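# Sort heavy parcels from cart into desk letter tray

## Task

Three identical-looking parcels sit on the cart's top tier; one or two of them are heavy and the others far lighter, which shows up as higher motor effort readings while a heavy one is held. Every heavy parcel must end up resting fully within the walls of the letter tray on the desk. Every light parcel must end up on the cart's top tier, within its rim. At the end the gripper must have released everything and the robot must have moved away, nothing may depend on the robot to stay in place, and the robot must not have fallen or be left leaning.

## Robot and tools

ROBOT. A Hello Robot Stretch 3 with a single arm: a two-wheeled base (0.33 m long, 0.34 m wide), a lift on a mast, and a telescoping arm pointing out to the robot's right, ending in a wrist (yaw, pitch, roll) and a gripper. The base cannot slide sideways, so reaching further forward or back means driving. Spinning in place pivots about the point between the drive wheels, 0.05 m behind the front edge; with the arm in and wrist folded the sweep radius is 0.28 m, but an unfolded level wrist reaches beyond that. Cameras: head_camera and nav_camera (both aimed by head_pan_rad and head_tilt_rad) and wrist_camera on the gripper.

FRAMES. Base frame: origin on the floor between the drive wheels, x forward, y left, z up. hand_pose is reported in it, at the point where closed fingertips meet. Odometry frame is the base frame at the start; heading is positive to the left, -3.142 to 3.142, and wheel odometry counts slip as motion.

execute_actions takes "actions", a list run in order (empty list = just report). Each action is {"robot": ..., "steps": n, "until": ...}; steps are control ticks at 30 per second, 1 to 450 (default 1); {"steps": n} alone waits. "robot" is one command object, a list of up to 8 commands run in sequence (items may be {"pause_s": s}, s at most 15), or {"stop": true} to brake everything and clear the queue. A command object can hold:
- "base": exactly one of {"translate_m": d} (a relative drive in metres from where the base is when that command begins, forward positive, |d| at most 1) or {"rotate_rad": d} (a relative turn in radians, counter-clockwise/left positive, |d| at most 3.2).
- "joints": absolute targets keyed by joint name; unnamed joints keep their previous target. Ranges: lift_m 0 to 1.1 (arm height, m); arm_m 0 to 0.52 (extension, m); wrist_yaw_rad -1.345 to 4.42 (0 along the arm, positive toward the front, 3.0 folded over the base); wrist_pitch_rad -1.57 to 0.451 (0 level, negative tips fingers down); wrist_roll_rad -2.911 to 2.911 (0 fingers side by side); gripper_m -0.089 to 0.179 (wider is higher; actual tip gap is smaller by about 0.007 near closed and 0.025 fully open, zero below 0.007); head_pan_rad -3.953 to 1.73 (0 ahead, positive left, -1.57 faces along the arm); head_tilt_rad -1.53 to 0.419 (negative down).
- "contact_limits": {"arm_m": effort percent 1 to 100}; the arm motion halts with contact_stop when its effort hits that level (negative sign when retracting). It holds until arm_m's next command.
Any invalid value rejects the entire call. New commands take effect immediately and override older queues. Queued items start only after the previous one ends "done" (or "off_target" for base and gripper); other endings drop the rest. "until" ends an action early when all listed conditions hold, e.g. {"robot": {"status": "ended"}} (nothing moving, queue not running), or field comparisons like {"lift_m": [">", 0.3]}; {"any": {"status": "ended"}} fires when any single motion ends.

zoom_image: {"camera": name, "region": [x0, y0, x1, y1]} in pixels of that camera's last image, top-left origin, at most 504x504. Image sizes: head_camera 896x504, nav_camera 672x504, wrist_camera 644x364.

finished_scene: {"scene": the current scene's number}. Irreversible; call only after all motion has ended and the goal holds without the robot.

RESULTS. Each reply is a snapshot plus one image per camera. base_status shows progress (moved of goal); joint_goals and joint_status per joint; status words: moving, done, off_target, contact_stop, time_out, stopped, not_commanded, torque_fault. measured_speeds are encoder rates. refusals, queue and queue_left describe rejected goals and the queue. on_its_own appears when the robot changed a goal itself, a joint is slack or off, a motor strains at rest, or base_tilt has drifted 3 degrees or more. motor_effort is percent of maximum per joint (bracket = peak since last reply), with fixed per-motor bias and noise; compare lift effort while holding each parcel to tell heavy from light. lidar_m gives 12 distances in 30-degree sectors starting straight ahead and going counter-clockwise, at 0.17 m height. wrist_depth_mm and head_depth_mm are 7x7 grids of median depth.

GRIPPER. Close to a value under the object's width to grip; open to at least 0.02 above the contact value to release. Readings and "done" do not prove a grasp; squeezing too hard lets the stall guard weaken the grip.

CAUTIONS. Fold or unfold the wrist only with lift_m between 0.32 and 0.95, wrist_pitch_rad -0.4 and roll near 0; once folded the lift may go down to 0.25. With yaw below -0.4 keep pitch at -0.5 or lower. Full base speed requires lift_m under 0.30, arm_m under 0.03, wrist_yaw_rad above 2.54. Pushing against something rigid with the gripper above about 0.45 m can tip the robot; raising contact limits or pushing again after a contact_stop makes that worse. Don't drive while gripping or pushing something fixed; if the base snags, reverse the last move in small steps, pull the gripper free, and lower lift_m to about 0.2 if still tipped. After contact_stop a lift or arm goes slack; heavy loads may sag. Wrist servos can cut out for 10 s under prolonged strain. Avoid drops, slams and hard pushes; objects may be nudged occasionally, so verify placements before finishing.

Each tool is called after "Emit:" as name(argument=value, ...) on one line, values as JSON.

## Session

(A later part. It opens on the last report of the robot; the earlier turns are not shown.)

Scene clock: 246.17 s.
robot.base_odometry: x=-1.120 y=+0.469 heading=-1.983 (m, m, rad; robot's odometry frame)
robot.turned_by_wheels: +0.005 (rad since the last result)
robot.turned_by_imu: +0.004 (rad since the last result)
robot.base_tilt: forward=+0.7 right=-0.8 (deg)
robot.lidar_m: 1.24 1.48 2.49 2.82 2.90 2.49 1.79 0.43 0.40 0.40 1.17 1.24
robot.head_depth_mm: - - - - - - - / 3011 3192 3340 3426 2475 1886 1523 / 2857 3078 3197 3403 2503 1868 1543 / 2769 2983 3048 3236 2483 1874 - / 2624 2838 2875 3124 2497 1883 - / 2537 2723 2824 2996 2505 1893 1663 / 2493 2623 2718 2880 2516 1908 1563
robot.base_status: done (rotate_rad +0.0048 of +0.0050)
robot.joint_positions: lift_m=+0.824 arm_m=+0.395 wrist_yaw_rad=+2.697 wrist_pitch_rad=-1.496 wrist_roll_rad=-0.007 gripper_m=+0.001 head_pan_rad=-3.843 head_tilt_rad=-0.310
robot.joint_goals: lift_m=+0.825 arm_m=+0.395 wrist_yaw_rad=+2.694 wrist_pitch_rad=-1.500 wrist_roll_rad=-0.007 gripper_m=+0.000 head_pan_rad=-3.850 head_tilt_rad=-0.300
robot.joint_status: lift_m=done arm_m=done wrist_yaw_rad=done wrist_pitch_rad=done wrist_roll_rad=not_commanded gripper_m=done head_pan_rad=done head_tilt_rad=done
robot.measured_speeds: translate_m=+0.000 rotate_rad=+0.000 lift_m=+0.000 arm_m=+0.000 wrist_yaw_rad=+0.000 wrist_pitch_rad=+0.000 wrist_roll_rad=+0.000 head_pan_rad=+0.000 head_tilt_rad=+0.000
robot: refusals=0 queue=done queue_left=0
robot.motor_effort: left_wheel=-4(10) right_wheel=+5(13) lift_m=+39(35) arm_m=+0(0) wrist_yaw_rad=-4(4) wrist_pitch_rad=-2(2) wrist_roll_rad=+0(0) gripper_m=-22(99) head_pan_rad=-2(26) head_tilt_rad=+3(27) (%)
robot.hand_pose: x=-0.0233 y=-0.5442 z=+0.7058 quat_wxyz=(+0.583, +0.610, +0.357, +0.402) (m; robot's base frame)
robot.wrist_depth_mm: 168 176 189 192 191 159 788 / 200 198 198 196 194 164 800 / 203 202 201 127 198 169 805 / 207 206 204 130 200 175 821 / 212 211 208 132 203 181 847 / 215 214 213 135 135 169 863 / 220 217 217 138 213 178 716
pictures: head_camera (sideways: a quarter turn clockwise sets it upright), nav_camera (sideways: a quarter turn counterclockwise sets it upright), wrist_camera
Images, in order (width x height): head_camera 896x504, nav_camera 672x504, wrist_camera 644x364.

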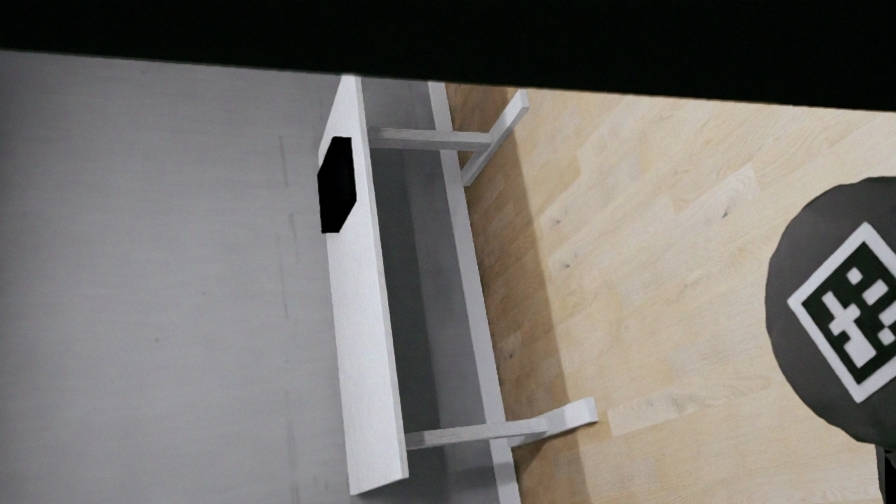

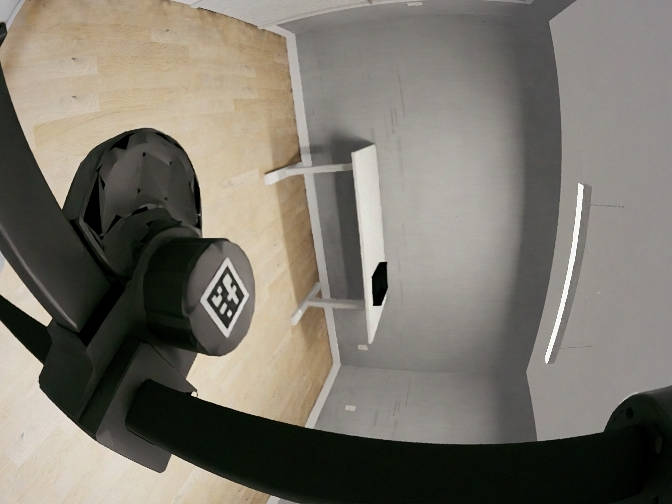

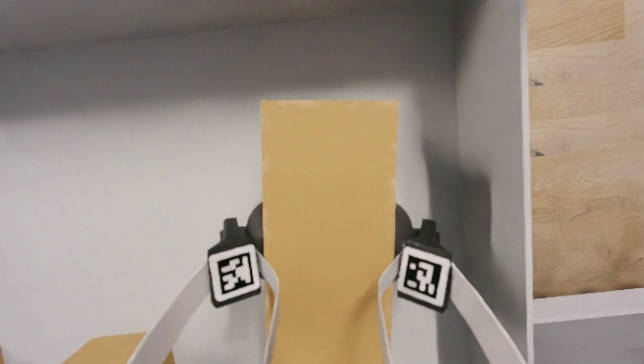

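Emit:
execute_actions(actions=[])

Scene clock: 249.97 s.
robot.base_odometry: x=-1.120 y=+0.469 heading=-1.983 (m, m, rad; robot's odometry frame)
robot.turned_by_wheels: +0.000 (rad since the last result)
robot.turned_by_imu: +0.000 (rad since the last result)
robot.base_tilt: forward=+0.8 right=-0.9 (deg)
robot.lidar_m: 1.24 1.48 2.49 2.81 2.90 2.49 1.79 0.43 0.40 0.40 1.17 1.24
robot.head_depth_mm: - - - - - - - / 3056 3183 3340 3447 2513 1866 1521 / 2879 3064 3193 3395 2491 1855 1552 / 2753 2926 3042 3238 2474 1884 - / 2668 2809 2910 3115 2503 1899 - / 2577 2717 2854 3045 2510 1904 1661 / 2483 2627 2748 2868 2516 1907 1568
robot.base_status: done (rotate_rad +0.0048 of +0.0050)
robot.joint_positions: lift_m=+0.824 arm_m=+0.395 wrist_yaw_rad=+2.697 wrist_pitch_rad=-1.496 wrist_roll_rad=-0.007 gripper_m=+0.001 head_pan_rad=-3.843 head_tilt_rad=-0.310
robot.joint_goals: lift_m=+0.825 arm_m=+0.395 wrist_yaw_rad=+2.694 wrist_pitch_rad=-1.500 wrist_roll_rad=-0.007 gripper_m=+0.000 head_pan_rad=-3.850 head_tilt_rad=-0.300
robot.joint_status: lift_m=done arm_m=done wrist_yaw_rad=done wrist_pitch_rad=done wrist_roll_rad=not_commanded gripper_m=done head_pan_rad=done head_tilt_rad=done
robot.measured_speeds: translate_m=+0.000 rotate_rad=+0.000 lift_m=+0.000 arm_m=+0.000 wrist_yaw_rad=+0.000 wrist_pitch_rad=+0.000 wrist_roll_rad=+0.000 head_pan_rad=+0.000 head_tilt_rad=+0.000
robot: refusals=0 queue=done queue_left=0
robot.motor_effort: left_wheel=-3(3) right_wheel=+5(5) lift_m=+39(39) arm_m=+0(1) wrist_yaw_rad=-3(4) wrist_pitch_rad=-2(2) wrist_roll_rad=+0(0) gripper_m=-23(22) head_pan_rad=-2(2) head_tilt_rad=+4(3) (%)
robot.hand_pose: x=-0.0233 y=-0.5442 z=+0.7058 quat_wxyz=(+0.583, +0.610, +0.357, +0.402) (m; robot's base frame)
robot.wrist_depth_mm: 168 177 190 192 191 159 794 / 199 198 197 196 194 164 805 / 203 202 200 127 197 169 827 / 207 206 205 130 201 175 830 / 212 211 208 132 203 181 843 / 217 214 214 135 135 169 857 / 220 218 217 138 214 178 732
pictures: head_camera (sideways: a quarter turn clockwise sets it upright), nav_camera (sideways: a quarter turn counterclockwise sets it upright), wrist_camera
Images, in order (width x height): head_camera 896x504, nav_camera 672x504, wrist_camera 644x364.

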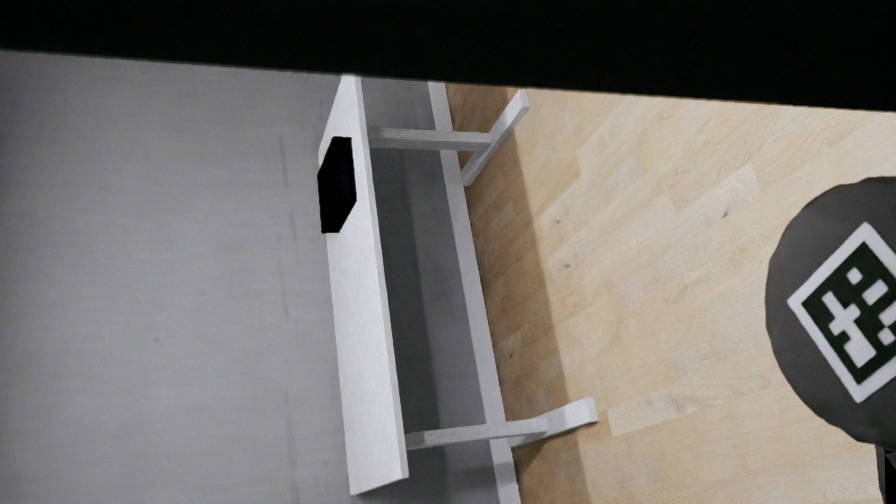

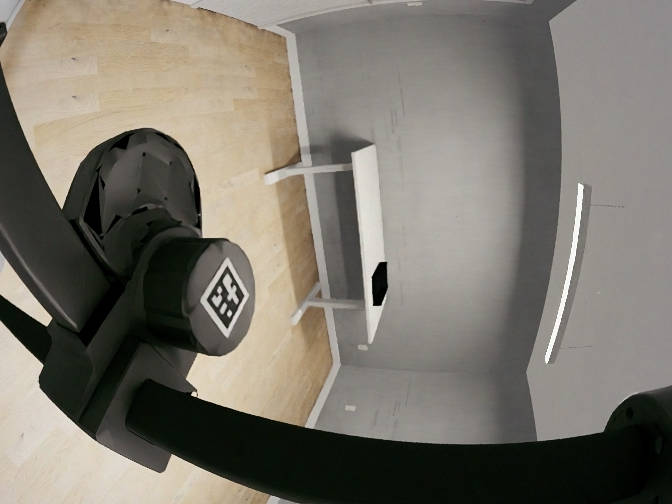

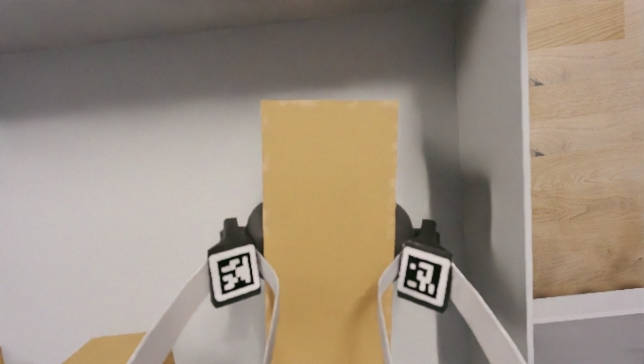

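Emit:
execute_actions(actions=[{"robot": {"joints": {"lift_m": 0.806}}, "steps": 60, "until": {"robot": {"status": "ended"}}}])

Emit:
execute_actions(actions=[{"robot": {"joints": {"gripper_m": 0.09, "head_pan_rad": -3.7}}, "steps": 60, "until": {"robot": {"gripper_m": [">", 0.08]}}}, {"robot": {"joints": {"lift_m": 0.864}}, "steps": 60, "until": {"robot": {"lift_m": [">", 0.855]}}}, {"robot": {"base": {"rotate_rad": -0.27}, "joints": {"arm_m": 0.496, "wrist_yaw_rad": 3.116}}, "steps": 90, "until": {"robot": {"status": "ended"}}}])

Scene clock: 370.77 s.
robot.base_odometry: x=-1.120 y=+0.469 heading=-1.983 (m, m, rad; robot's odometry frame)
robot.turned_by_wheels: +0.000 (rad since the last result)
robot.turned_by_imu: +0.000 (rad since the last result)
robot.base_tilt: forward=+0.8 right=-0.8 (deg)
robot.lidar_m: 1.24 1.48 2.50 2.82 2.91 2.49 1.79 0.43 0.40 0.40 1.17 1.24
robot.head_depth_mm: - - - - - - - / 3002 3195 3294 3403 2469 1887 1523 / 2907 3100 3218 3383 2450 1873 1521 / 2763 2911 3044 3245 2512 1875 1602 / 2676 2783 2894 3158 2503 1873 1623 / 2569 2743 2799 3001 2504 1882 1562 / 2505 2629 2703 2896 2512 1898 1513
robot.base_status: done (rotate_rad +0.0048 of +0.0050)
robot.joint_positions: lift_m=+0.807 arm_m=+0.395 wrist_yaw_rad=+2.697 wrist_pitch_rad=-1.496 wrist_roll_rad=-0.007 gripper_m=+0.001 head_pan_rad=-3.843 head_tilt_rad=-0.310
robot.joint_goals: lift_m=+0.806 arm_m=+0.395 wrist_yaw_rad=+2.694 wrist_pitch_rad=-1.500 wrist_roll_rad=-0.007 gripper_m=+0.000 head_pan_rad=-3.850 head_tilt_rad=-0.300
robot.joint_status: lift_m=done arm_m=done wrist_yaw_rad=done wrist_pitch_rad=done wrist_roll_rad=not_commanded gripper_m=done head_pan_rad=done head_tilt_rad=done
robot.measured_speeds: translate_m=+0.000 rotate_rad=+0.000 lift_m=+0.000 arm_m=+0.000 wrist_yaw_rad=+0.000 wrist_pitch_rad=+0.000 wrist_roll_rad=+0.000 head_pan_rad=+0.000 head_tilt_rad=+0.000
robot: refusals=0 queue=done queue_left=0
robot.motor_effort: left_wheel=-3(3) right_wheel=+5(5) lift_m=+15(42) arm_m=+0(0) wrist_yaw_rad=-4(3) wrist_pitch_rad=-2(2) wrist_roll_rad=+1(0) gripper_m=-23(22) head_pan_rad=-2(2) head_tilt_rad=+4(5) (%)
robot.hand_pose: x=-0.0233 y=-0.5442 z=+0.6879 quat_wxyz=(+0.583, +0.610, +0.357, +0.402) (m; robot's base frame)
robot.wrist_depth_mm: 167 177 177 176 174 136 771 / 181 180 179 178 177 140 772 / 185 185 183 127 180 144 793 / 189 188 186 129 183 148 822 / 193 191 190 132 186 152 822 / 197 196 194 135 135 152 828 / 201 200 199 137 195 148 698
pictures: head_camera (sideways: a quarter turn clockwise sets it upright), nav_camera (sideways: a quarter turn counterclockwise sets it upright), wrist_camera
Images, in order (width x height): head_camera 896x504, nav_camera 672x504, wrist_camera 644x364.

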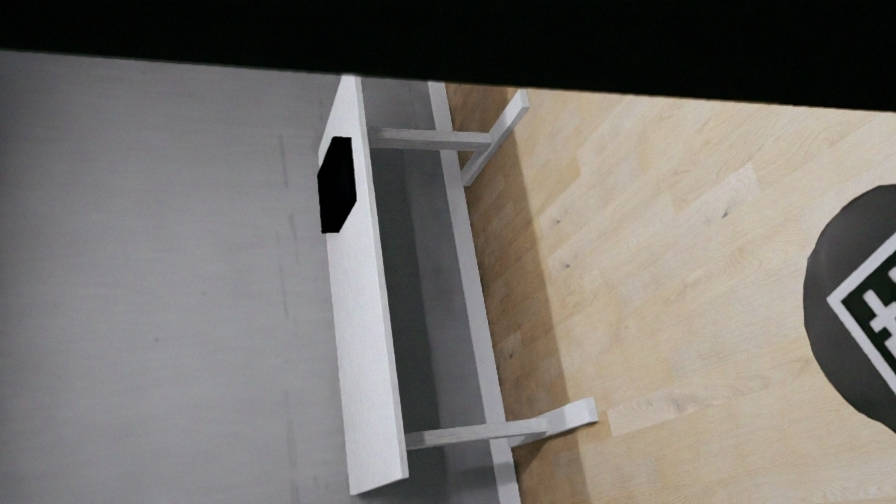

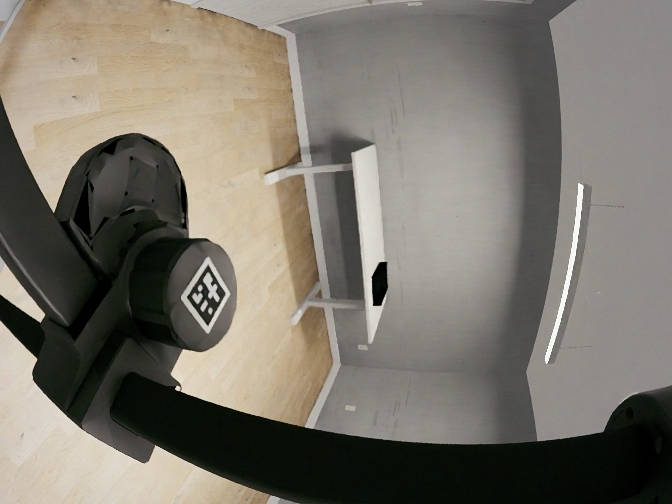

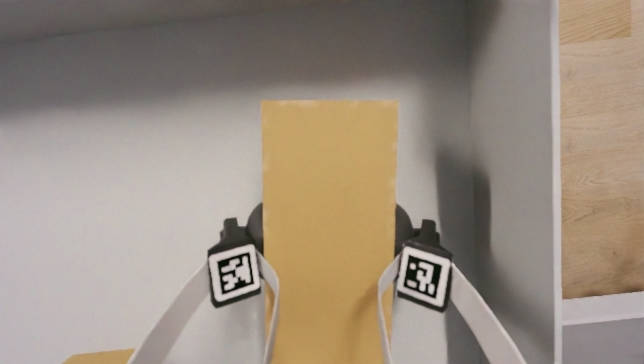

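Scene clock: 374.37 s.
robot.base_odometry: x=-1.120 y=+0.469 heading=-2.253 (m, m, rad; robot's odometry frame)
robot.turned_by_wheels: -0.270 (rad since the last result)
robot.turned_by_imu: -0.271 (rad since the last result)
robot.base_tilt: forward=+0.7 right=-0.9 (deg)
robot.lidar_m: 1.24 1.30 1.83 2.49 2.95 2.90 2.50 1.32 0.40 0.40 0.42 1.46
robot.head_depth_mm: 3276 3351 3555 3519 2473 1869 1554 / 3330 3489 3808 3705 2486 1954 - / 3185 3343 3489 3608 2469 2008 - / 3006 3165 3217 3273 2501 2082 - / 2825 2962 3059 3211 2512 2022 - / 2731 2774 2921 3122 2487 1884 - / 2546 2729 2747 2947 2498 1904 -
robot.base_status: done (rotate_rad -0.2698 of -0.2700)
robot.joint_positions: lift_m=+0.863 arm_m=+0.496 wrist_yaw_rad=+3.113 wrist_pitch_rad=-1.496 wrist_roll_rad=-0.007 gripper_m=+0.090 head_pan_rad=-3.707 head_tilt_rad=-0.310
robot.joint_goals: lift_m=+0.864 arm_m=+0.496 wrist_yaw_rad=+3.116 wrist_pitch_rad=-1.500 wrist_roll_rad=-0.007 gripper_m=+0.090 head_pan_rad=-3.700 head_tilt_rad=-0.300
robot.joint_status: lift_m=done arm_m=done wrist_yaw_rad=done wrist_pitch_rad=done wrist_roll_rad=not_commanded gripper_m=done head_pan_rad=done head_tilt_rad=done
robot.measured_speeds: translate_m=+0.000 rotate_rad=+0.000 lift_m=+0.000 arm_m=+0.000 wrist_yaw_rad=+0.000 wrist_pitch_rad=+0.000 wrist_roll_rad=+0.000 head_pan_rad=+0.000 head_tilt_rad=+0.000
robot: refusals=0 queue=done queue_left=0
robot.motor_effort: left_wheel=+3(8) right_wheel=-3(9) lift_m=+38(40) arm_m=+0(1) wrist_yaw_rad=+4(5) wrist_pitch_rad=-2(2) wrist_roll_rad=+0(0) gripper_m=+0(97) head_pan_rad=+2(14) head_tilt_rad=+4(4) (%)
robot.hand_pose: x=-0.0213 y=-0.6456 z=+0.7448 quat_wxyz=(+0.487, +0.523, +0.475, +0.513) (m; robot's base frame)
robot.wrist_depth_mm: 233 232 230 228 227 217 177 / 236 235 235 232 232 208 180 / 239 190 238 188 235 233 232 / 242 193 242 190 240 239 237 / 245 197 247 195 245 244 242 / 244 200 254 199 251 247 246 / 208 203 215 202 224 229 234
pictures: head_camera (sideways: a quarter turn clockwise sets it upright), nav_camera (sideways: a quarter turn counterclockwise sets it upright), wrist_camera
Images, in order (width x height): head_camera 896x504, nav_camera 672x504, wrist_camera 644x364.

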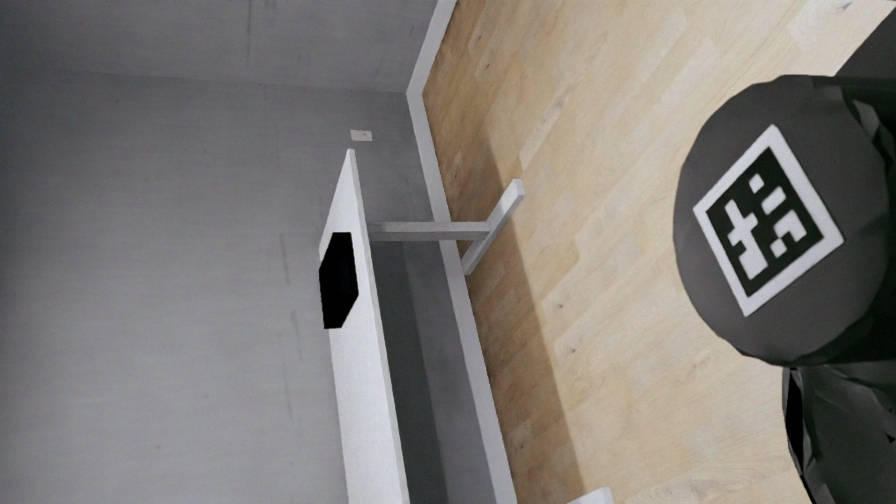

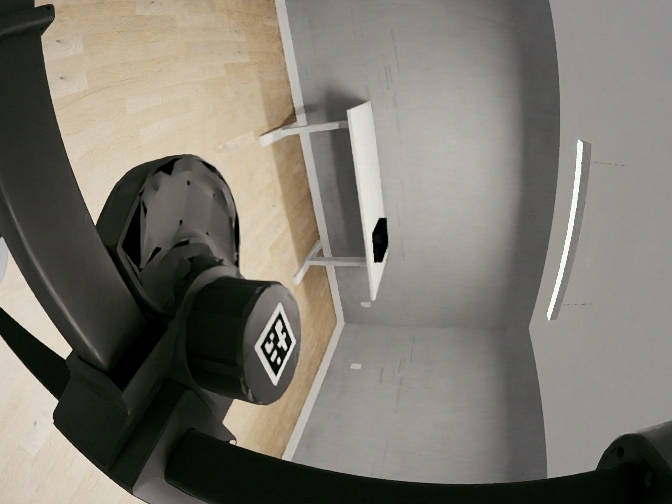

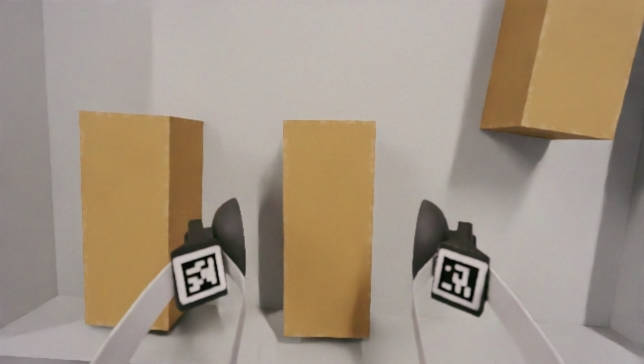

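Emit:
execute_actions(actions=[{"robot": [{"joints": {"lift_m": 0.806, "arm_m": 0.501}}, {"joints": {"gripper_m": 0.0}}, {"joints": {"lift_m": 0.825}}], "steps": 150, "until": {"robot": {"status": "ended"}}}])

Scene clock: 386.03 s.
robot.base_odometry: x=-1.120 y=+0.469 heading=-2.253 (m, m, rad; robot's odometry frame)
robot.turned_by_wheels: +0.000 (rad since the last result)
robot.turned_by_imu: -0.001 (rad since the last result)
robot.base_tilt: forward=+0.7 right=-0.9 (deg)
robot.lidar_m: 1.24 1.30 1.83 2.49 2.95 2.91 2.49 1.32 0.40 0.40 0.42 1.46
robot.head_depth_mm: 3268 3421 3546 3506 2466 1871 1503 / 3297 3483 3735 3733 2473 1873 1585 / 3132 3401 3543 3625 2498 1866 - / 2979 3148 3187 3256 2504 1868 - / 2809 2981 3037 3287 2492 1873 1607 / 2693 2784 2919 3179 2534 1903 1570 / 2564 2684 2774 2973 2501 1917 1572
robot.base_status: done (rotate_rad -0.2698 of -0.2700)
robot.joint_positions: lift_m=+0.824 arm_m=+0.501 wrist_yaw_rad=+3.113 wrist_pitch_rad=-1.496 wrist_roll_rad=-0.007 gripper_m=+0.001 head_pan_rad=-3.707 head_tilt_rad=-0.310
robot.joint_goals: lift_m=+0.825 arm_m=+0.501 wrist_yaw_rad=+3.116 wrist_pitch_rad=-1.500 wrist_roll_rad=-0.007 gripper_m=+0.000 head_pan_rad=-3.700 head_tilt_rad=-0.300
robot.joint_status: lift_m=done arm_m=done wrist_yaw_rad=done wrist_pitch_rad=done wrist_roll_rad=not_commanded gripper_m=done head_pan_rad=done head_tilt_rad=done
robot.measured_speeds: translate_m=+0.000 rotate_rad=+0.000 lift_m=+0.000 arm_m=+0.000 wrist_yaw_rad=+0.000 wrist_pitch_rad=+0.000 wrist_roll_rad=+0.000 head_pan_rad=+0.000 head_tilt_rad=+0.000
robot: refusals=0 queue=done queue_left=0
robot.motor_effort: left_wheel=+3(4) right_wheel=-3(3) lift_m=+41(42) arm_m=+0(0) wrist_yaw_rad=+4(4) wrist_pitch_rad=-2(2) wrist_roll_rad=+0(0) gripper_m=-23(99) head_pan_rad=+2(2) head_tilt_rad=+4(4) (%)
robot.hand_pose: x=-0.0213 y=-0.6506 z=+0.7057 quat_wxyz=(+0.487, +0.523, +0.475, +0.513) (m; robot's base frame)
robot.wrist_depth_mm: 194 194 193 191 190 189 140 / 198 197 196 195 193 191 143 / 151 159 200 127 197 196 188 / 154 162 205 130 201 201 198 / 157 164 206 132 202 204 202 / 160 167 212 135 135 207 206 / 163 164 206 138 207 210 209
pictures: head_camera (sideways: a quarter turn clockwise sets it upright), nav_camera (sideways: a quarter turn counterclockwise sets it upright), wrist_camera
Images, in order (width x height): head_camera 896x504, nav_camera 672x504, wrist_camera 644x364.

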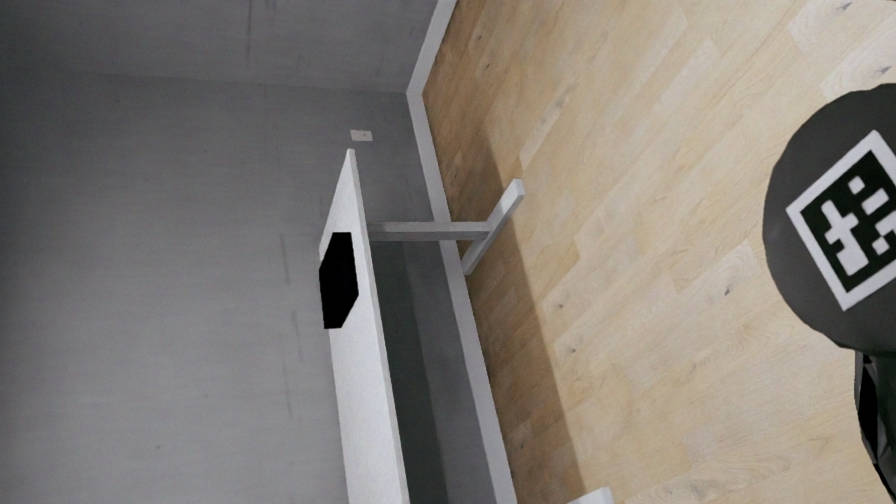

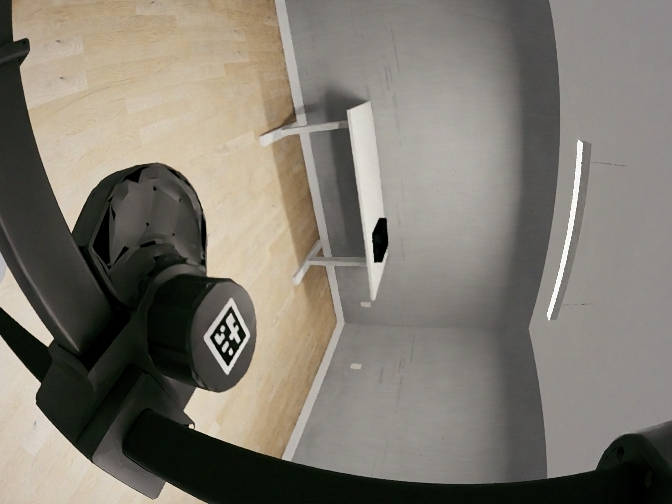

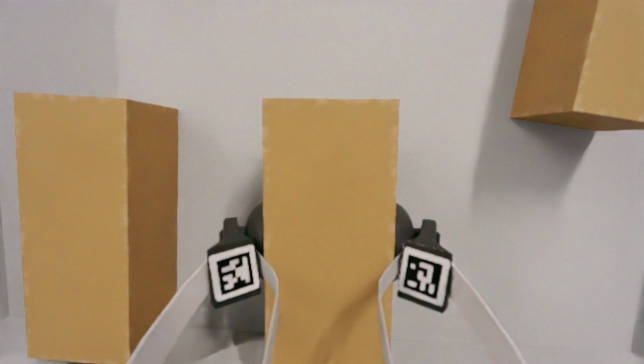

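Emit:
execute_actions(actions=[])

Emit:
zoom_image(camera="head_camera", region=[290, 130, 410, 350])

Emit:
zoom_image(camera="head_camera", region=[400, 150, 640, 504])

Scene clock: 391.43 s.
robot.base_odometry: x=-1.120 y=+0.469 heading=-2.253 (m, m, rad; robot's odometry frame)
robot.turned_by_wheels: +0.000 (rad since the last result)
robot.turned_by_imu: +0.000 (rad since the last result)
robot.base_tilt: forward=+0.7 right=-0.9 (deg)
robot.lidar_m: 1.24 1.30 1.83 2.50 2.97 2.90 2.50 1.32 0.40 0.40 0.42 1.46
robot.head_depth_mm: 3249 3362 3556 3631 2484 1879 1501 / 3310 3537 3821 3686 2455 1876 1585 / 3141 3305 3567 3654 2462 1865 - / 3021 3086 3199 3278 2481 1881 - / 2807 2968 3048 3273 2507 1891 1608 / 2669 2815 2867 3130 2502 1897 1563 / 2575 2677 2742 2934 2522 1892 1566
robot.base_status: done (rotate_rad -0.2698 of -0.2700)
robot.joint_positions: lift_m=+0.824 arm_m=+0.501 wrist_yaw_rad=+3.113 wrist_pitch_rad=-1.496 wrist_roll_rad=-0.007 gripper_m=+0.001 head_pan_rad=-3.707 head_tilt_rad=-0.310
robot.joint_goals: lift_m=+0.825 arm_m=+0.501 wrist_yaw_rad=+3.116 wrist_pitch_rad=-1.500 wrist_roll_rad=-0.007 gripper_m=+0.000 head_pan_rad=-3.700 head_tilt_rad=-0.300
robot.joint_status: lift_m=done arm_m=done wrist_yaw_rad=done wrist_pitch_rad=done wrist_roll_rad=not_commanded gripper_m=done head_pan_rad=done head_tilt_rad=done
robot.measured_speeds: translate_m=+0.000 rotate_rad=+0.000 lift_m=+0.000 arm_m=+0.000 wrist_yaw_rad=+0.000 wrist_pitch_rad=+0.000 wrist_roll_rad=+0.000 head_pan_rad=+0.000 head_tilt_rad=+0.000
robot: refusals=0 queue=done queue_left=0
robot.motor_effort: left_wheel=+3(3) right_wheel=-4(3) lift_m=+41(40) arm_m=+0(0) wrist_yaw_rad=+4(4) wrist_pitch_rad=-2(2) wrist_roll_rad=+0(0) gripper_m=-22(22) head_pan_rad=+2(3) head_tilt_rad=+3(3) (%)
robot.hand_pose: x=-0.0213 y=-0.6506 z=+0.7057 quat_wxyz=(+0.487, +0.523, +0.475, +0.513) (m; robot's base frame)
robot.wrist_depth_mm: 194 193 193 192 191 189 141 / 198 197 197 194 194 191 143 / 150 159 200 127 197 197 188 / 154 162 204 129 201 200 199 / 157 165 207 132 204 204 203 / 160 167 212 135 135 207 207 / 163 163 205 138 207 211 210
pictures: head_camera (sideways: a quarter turn clockwise sets it upright), nav_camera (sideways: a quarter turn counterclockwise sets it upright), wrist_camera
Images, in order (width x height): head_camera 896x504, nav_camera 672x504, wrist_camera 644x364.

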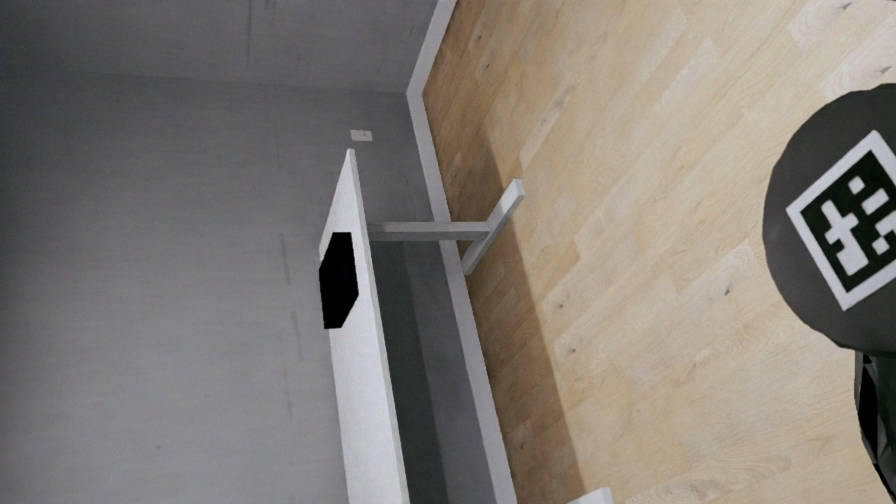

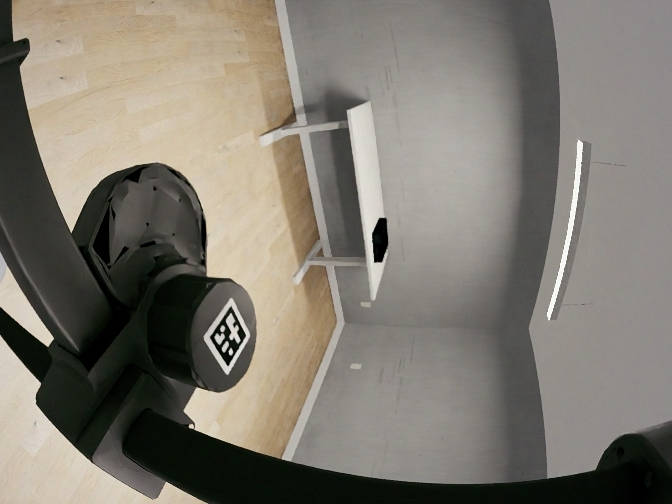

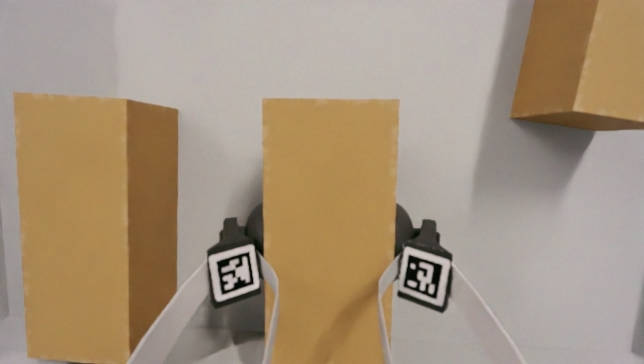

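Region (290, 130, 410, 350) of head_camera's 896x504 image, scaled by 2.291, with more detail than that image has; it fills the left 275 columns of this view, and the rest is white.

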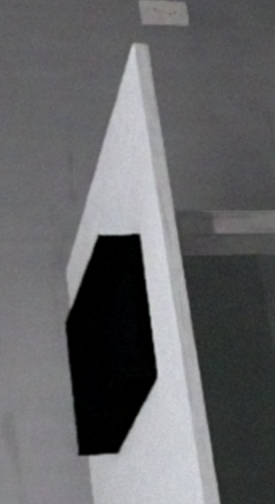

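Region (400, 150, 640, 504) of head_camera's 896x504 image, scaled by 1.424, with more detail than that image has; it fills the left 342 columns of this view, and the rest is white.

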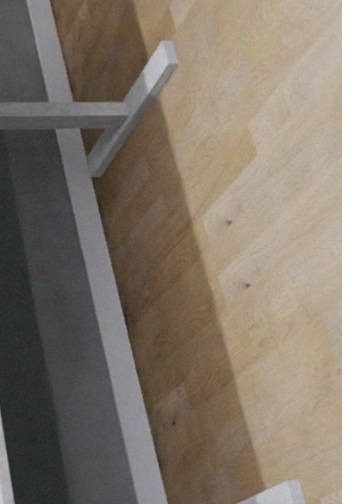

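Emit:
execute_actions(actions=[{"robot": {"joints": {"lift_m": 0.806}}, "steps": 60, "until": {"robot": {"status": "ended"}}}])

Emit:
execute_actions(actions=[{"robot": {"joints": {"gripper_m": 0.09}}, "steps": 60, "until": {"robot": {"gripper_m": [">", 0.08]}}}, {"robot": {"joints": {"lift_m": 0.862}}, "steps": 60, "until": {"robot": {"lift_m": [">", 0.855]}}}, {"robot": {"base": {"rotate_rad": -0.185}, "joints": {"arm_m": 0.508, "wrist_yaw_rad": 3.246, "head_pan_rad": -3.5}}, "steps": 90, "until": {"robot": {"rotate_rad": ["<", -0.175]}}}, {"robot": {"joints": {"lift_m": 0.806}}, "steps": 90, "until": {"robot": {"status": "ended"}}}])

Scene clock: 482.40 s.
robot.base_odometry: x=-1.120 y=+0.469 heading=-2.253 (m, m, rad; robot's odometry frame)
robot.turned_by_wheels: +0.000 (rad since the last result)
robot.turned_by_imu: +0.000 (rad since the last result)
robot.base_tilt: forward=+0.8 right=-0.8 (deg)
robot.lidar_m: 1.24 1.30 1.83 2.50 2.96 2.90 2.49 1.33 0.40 0.40 0.42 1.45
robot.head_depth_mm: 3278 3410 3590 3512 2450 1881 1498 / 3379 3494 3761 3677 2494 1892 1550 / 3146 3341 3526 3614 2497 1862 1597 / 2974 3150 3312 3196 2484 1899 1650 / 2842 2993 3010 3315 2486 1893 1563 / 2670 2842 2926 3105 2490 1911 1519 / 2568 2669 2755 2971 2508 1879 1518
robot.base_status: done (rotate_rad -0.2698 of -0.2700)
robot.joint_positions: lift_m=+0.806 arm_m=+0.501 wrist_yaw_rad=+3.113 wrist_pitch_rad=-1.496 wrist_roll_rad=-0.007 gripper_m=+0.001 head_pan_rad=-3.707 head_tilt_rad=-0.310
robot.joint_goals: lift_m=+0.806 arm_m=+0.501 wrist_yaw_rad=+3.116 wrist_pitch_rad=-1.500 wrist_roll_rad=-0.007 gripper_m=+0.000 head_pan_rad=-3.700 head_tilt_rad=-0.300
robot.joint_status: lift_m=done arm_m=done wrist_yaw_rad=done wrist_pitch_rad=done wrist_roll_rad=not_commanded gripper_m=done head_pan_rad=done head_tilt_rad=done
robot.measured_speeds: translate_m=+0.000 rotate_rad=+0.000 lift_m=+0.000 arm_m=+0.000 wrist_yaw_rad=+0.000 wrist_pitch_rad=+0.000 wrist_roll_rad=+0.000 head_pan_rad=+0.000 head_tilt_rad=+0.000
robot: refusals=0 queue=done queue_left=0
robot.motor_effort: left_wheel=+3(3) right_wheel=-3(3) lift_m=+17(39) arm_m=+0(1) wrist_yaw_rad=+4(4) wrist_pitch_rad=-2(2) wrist_roll_rad=+0(0) gripper_m=-22(23) head_pan_rad=+2(3) head_tilt_rad=+4(3) (%)
robot.hand_pose: x=-0.0213 y=-0.6507 z=+0.6878 quat_wxyz=(+0.487, +0.523, +0.475, +0.513) (m; robot's base frame)
robot.wrist_depth_mm: 178 176 175 175 173 172 137 / 180 180 178 177 176 175 133 / 133 158 182 127 180 179 178 / 135 161 186 130 182 182 182 / 138 164 188 132 185 186 185 / 141 167 193 135 135 189 188 / 144 158 196 138 196 193 192
pictures: head_camera (sideways: a quarter turn clockwise sets it upright), nav_camera (sideways: a quarter turn counterclockwise sets it upright), wrist_camera
Images, in order (width x height): head_camera 896x504, nav_camera 672x504, wrist_camera 644x364.

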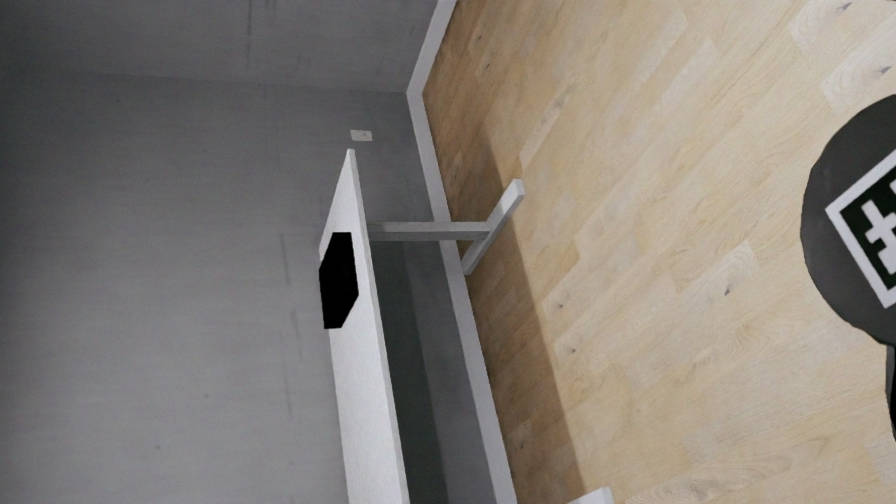

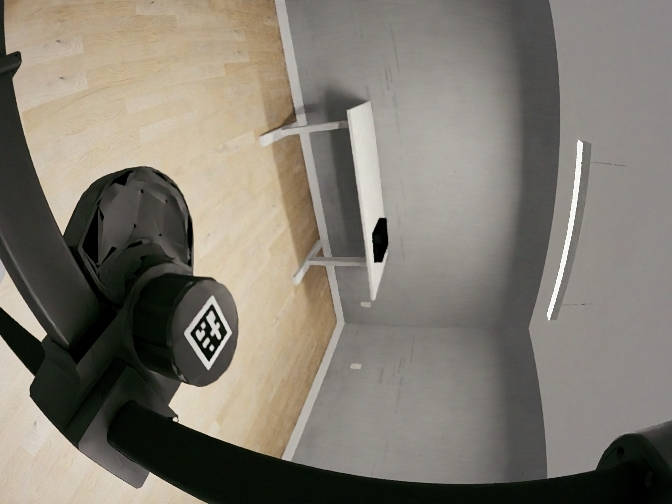

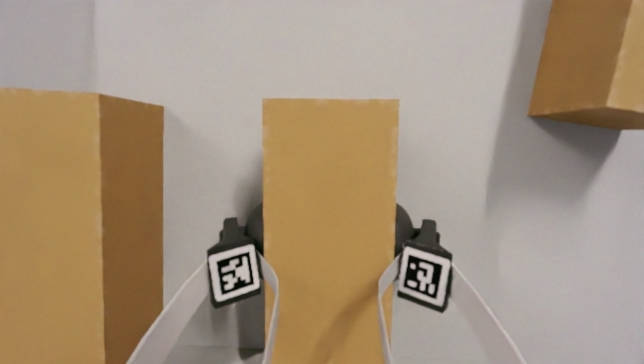

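Scene clock: 486.20 s.
robot.base_odometry: x=-1.120 y=+0.469 heading=-2.438 (m, m, rad; robot's odometry frame)
robot.turned_by_wheels: -0.185 (rad since the last result)
robot.turned_by_imu: -0.186 (rad since the last result)
robot.base_tilt: forward=+0.7 right=-0.8 (deg)
robot.lidar_m: 1.24 1.25 1.55 2.49 2.83 2.91 2.49 1.62 0.43 0.40 0.40 1.23
robot.head_depth_mm: 3326 3473 3622 3525 2439 1859 1593 / 3305 3520 3704 3680 2480 1875 1601 / 3112 3290 3453 3626 2490 1887 1591 / 2983 3122 3200 3370 2487 1883 1542 / 2831 2917 3021 3258 2511 1883 1559 / 2665 2803 2930 3112 2504 1884 1516 / 2547 2671 2770 2958 2509 1879 1515
robot.base_status: done (rotate_rad -0.1848 of -0.1850)
robot.joint_positions: lift_m=+0.807 arm_m=+0.508 wrist_yaw_rad=+3.243 wrist_pitch_rad=-1.496 wrist_roll_rad=-0.007 gripper_m=+0.090 head_pan_rad=-3.507 head_tilt_rad=-0.310
robot.joint_goals: lift_m=+0.806 arm_m=+0.508 wrist_yaw_rad=+3.246 wrist_pitch_rad=-1.500 wrist_roll_rad=-0.007 gripper_m=+0.090 head_pan_rad=-3.500 head_tilt_rad=-0.300
robot.joint_status: lift_m=done arm_m=done wrist_yaw_rad=done wrist_pitch_rad=done wrist_roll_rad=not_commanded gripper_m=done head_pan_rad=done head_tilt_rad=done
robot.measured_speeds: translate_m=+0.000 rotate_rad=+0.000 lift_m=+0.000 arm_m=+0.000 wrist_yaw_rad=+0.000 wrist_pitch_rad=+0.000 wrist_roll_rad=+0.000 head_pan_rad=+0.000 head_tilt_rad=+0.000
robot: refusals=0 queue=done queue_left=0
robot.motor_effort: left_wheel=+3(10) right_wheel=-3(12) lift_m=+14(44) arm_m=+0(0) wrist_yaw_rad=+4(4) wrist_pitch_rad=-2(2) wrist_roll_rad=+0(0) gripper_m=+0(94) head_pan_rad=+2(14) head_tilt_rad=+3(4) (%)
robot.hand_pose: x=-0.0206 y=-0.6576 z=+0.6879 quat_wxyz=(+0.453, +0.491, +0.508, +0.544) (m; robot's base frame)
robot.wrist_depth_mm: 792 155 176 175 174 172 172 / 808 154 179 179 177 177 174 / 830 154 183 131 179 172 129 / 840 154 187 133 183 173 131 / 854 154 189 136 162 170 134 / 862 144 193 139 140 155 136 / 661 165 197 142 195 192 139
pictures: head_camera (sideways: a quarter turn clockwise sets it upright), nav_camera (sideways: a quarter turn counterclockwise sets it upright), wrist_camera
Images, in order (width x height): head_camera 896x504, nav_camera 672x504, wrist_camera 644x364.

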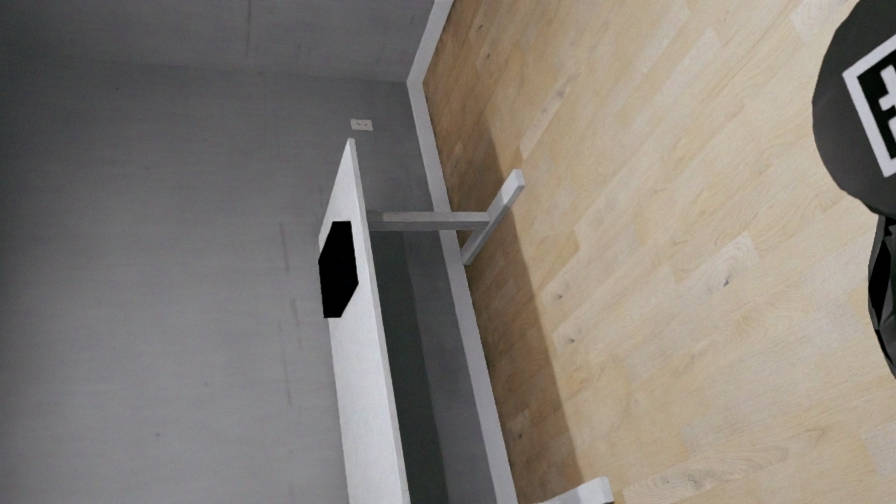

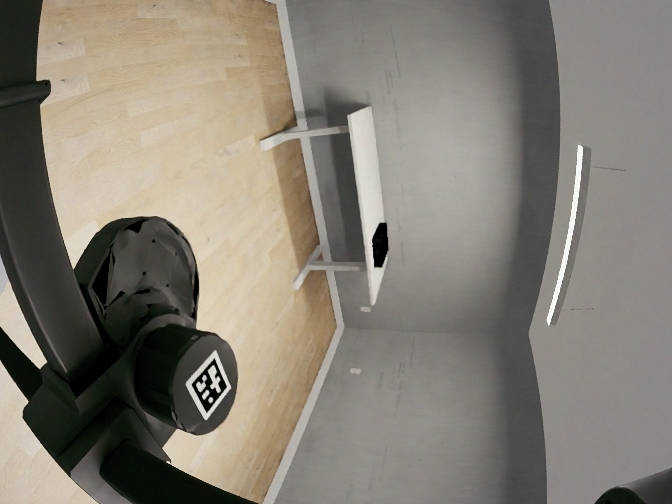

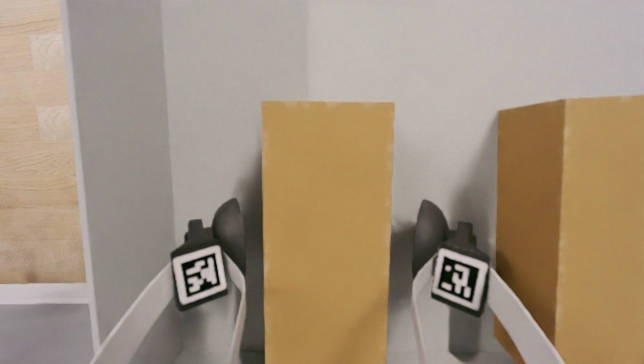

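Emit:
execute_actions(actions=[{"robot": [{"joints": {"gripper_m": 0.0}}, {"joints": {"lift_m": 0.825}}], "steps": 150, "until": {"robot": {"status": "ended"}}}])

Scene clock: 494.07 s.
robot.base_odometry: x=-1.120 y=+0.469 heading=-2.438 (m, m, rad; robot's odometry frame)
robot.turned_by_wheels: +0.000 (rad since the last result)
robot.turned_by_imu: -0.001 (rad since the last result)
robot.base_tilt: forward=+0.9 right=-0.8 (deg)
robot.lidar_m: 1.24 1.25 1.55 2.49 2.83 2.90 2.49 1.62 0.43 0.40 0.40 1.23
robot.head_depth_mm: 3292 3449 3576 3602 2472 1880 - / 3335 3467 3750 3703 2453 1865 - / 3121 3314 3487 3671 2516 1857 - / 2972 3140 3227 3399 2492 1874 1588 / 2808 3007 3013 3268 2483 1886 1566 / 2673 2862 2886 3093 2522 1885 1552 / 2564 2703 2769 2998 2537 1902 1529
robot.base_status: done (rotate_rad -0.1848 of -0.1850)
robot.joint_positions: lift_m=+0.824 arm_m=+0.508 wrist_yaw_rad=+3.243 wrist_pitch_rad=-1.496 wrist_roll_rad=-0.007 gripper_m=+0.001 head_pan_rad=-3.507 head_tilt_rad=-0.310
robot.joint_goals: lift_m=+0.825 arm_m=+0.508 wrist_yaw_rad=+3.246 wrist_pitch_rad=-1.500 wrist_roll_rad=-0.007 gripper_m=+0.000 head_pan_rad=-3.500 head_tilt_rad=-0.300
robot.joint_status: lift_m=done arm_m=done wrist_yaw_rad=done wrist_pitch_rad=done wrist_roll_rad=not_commanded gripper_m=done head_pan_rad=done head_tilt_rad=done
robot.measured_speeds: translate_m=+0.000 rotate_rad=+0.000 lift_m=+0.000 arm_m=+0.000 wrist_yaw_rad=+0.000 wrist_pitch_rad=+0.000 wrist_roll_rad=+0.000 head_pan_rad=+0.000 head_tilt_rad=+0.000
robot: refusals=0 queue=done queue_left=0
robot.motor_effort: left_wheel=+3(3) right_wheel=-3(4) lift_m=+39(45) arm_m=+0(0) wrist_yaw_rad=+4(4) wrist_pitch_rad=-2(2) wrist_roll_rad=+0(0) gripper_m=-23(99) head_pan_rad=+2(2) head_tilt_rad=+4(4) (%)
robot.hand_pose: x=-0.0206 y=-0.6576 z=+0.7058 quat_wxyz=(+0.453, +0.491, +0.508, +0.544) (m; robot's base frame)
robot.wrist_depth_mm: 817 154 193 191 191 189 188 / 830 165 197 195 194 193 192 / 827 166 200 127 198 171 146 / 859 165 204 129 200 174 148 / 883 178 208 132 204 176 151 / 881 178 212 135 135 172 154 / 655 590 211 137 201 167 157
pictures: head_camera (sideways: a quarter turn clockwise sets it upright), nav_camera (sideways: a quarter turn counterclockwise sets it upright), wrist_camera
Images, in order (width x height): head_camera 896x504, nav_camera 672x504, wrist_camera 644x364.

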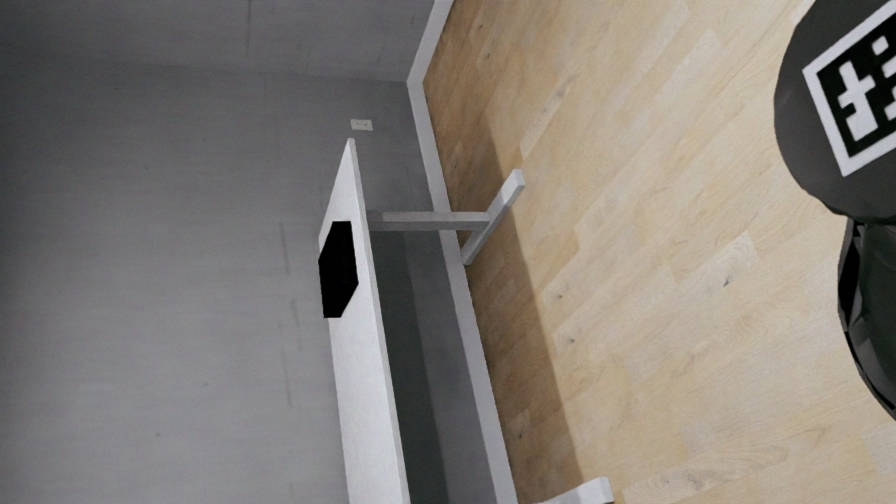

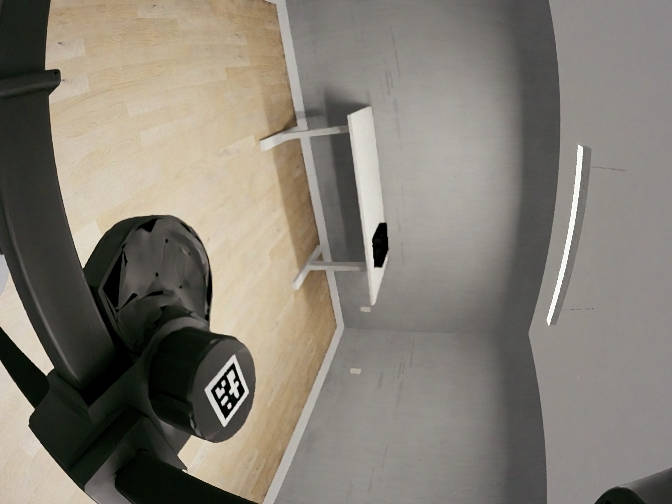

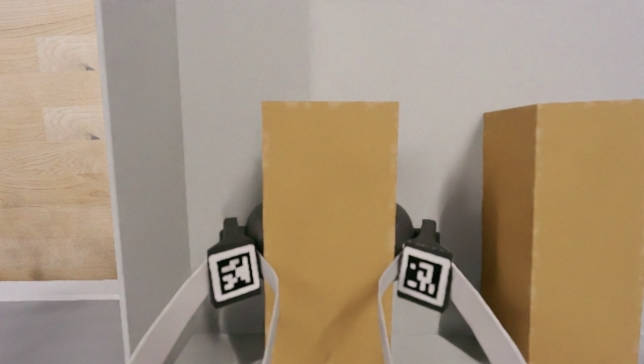

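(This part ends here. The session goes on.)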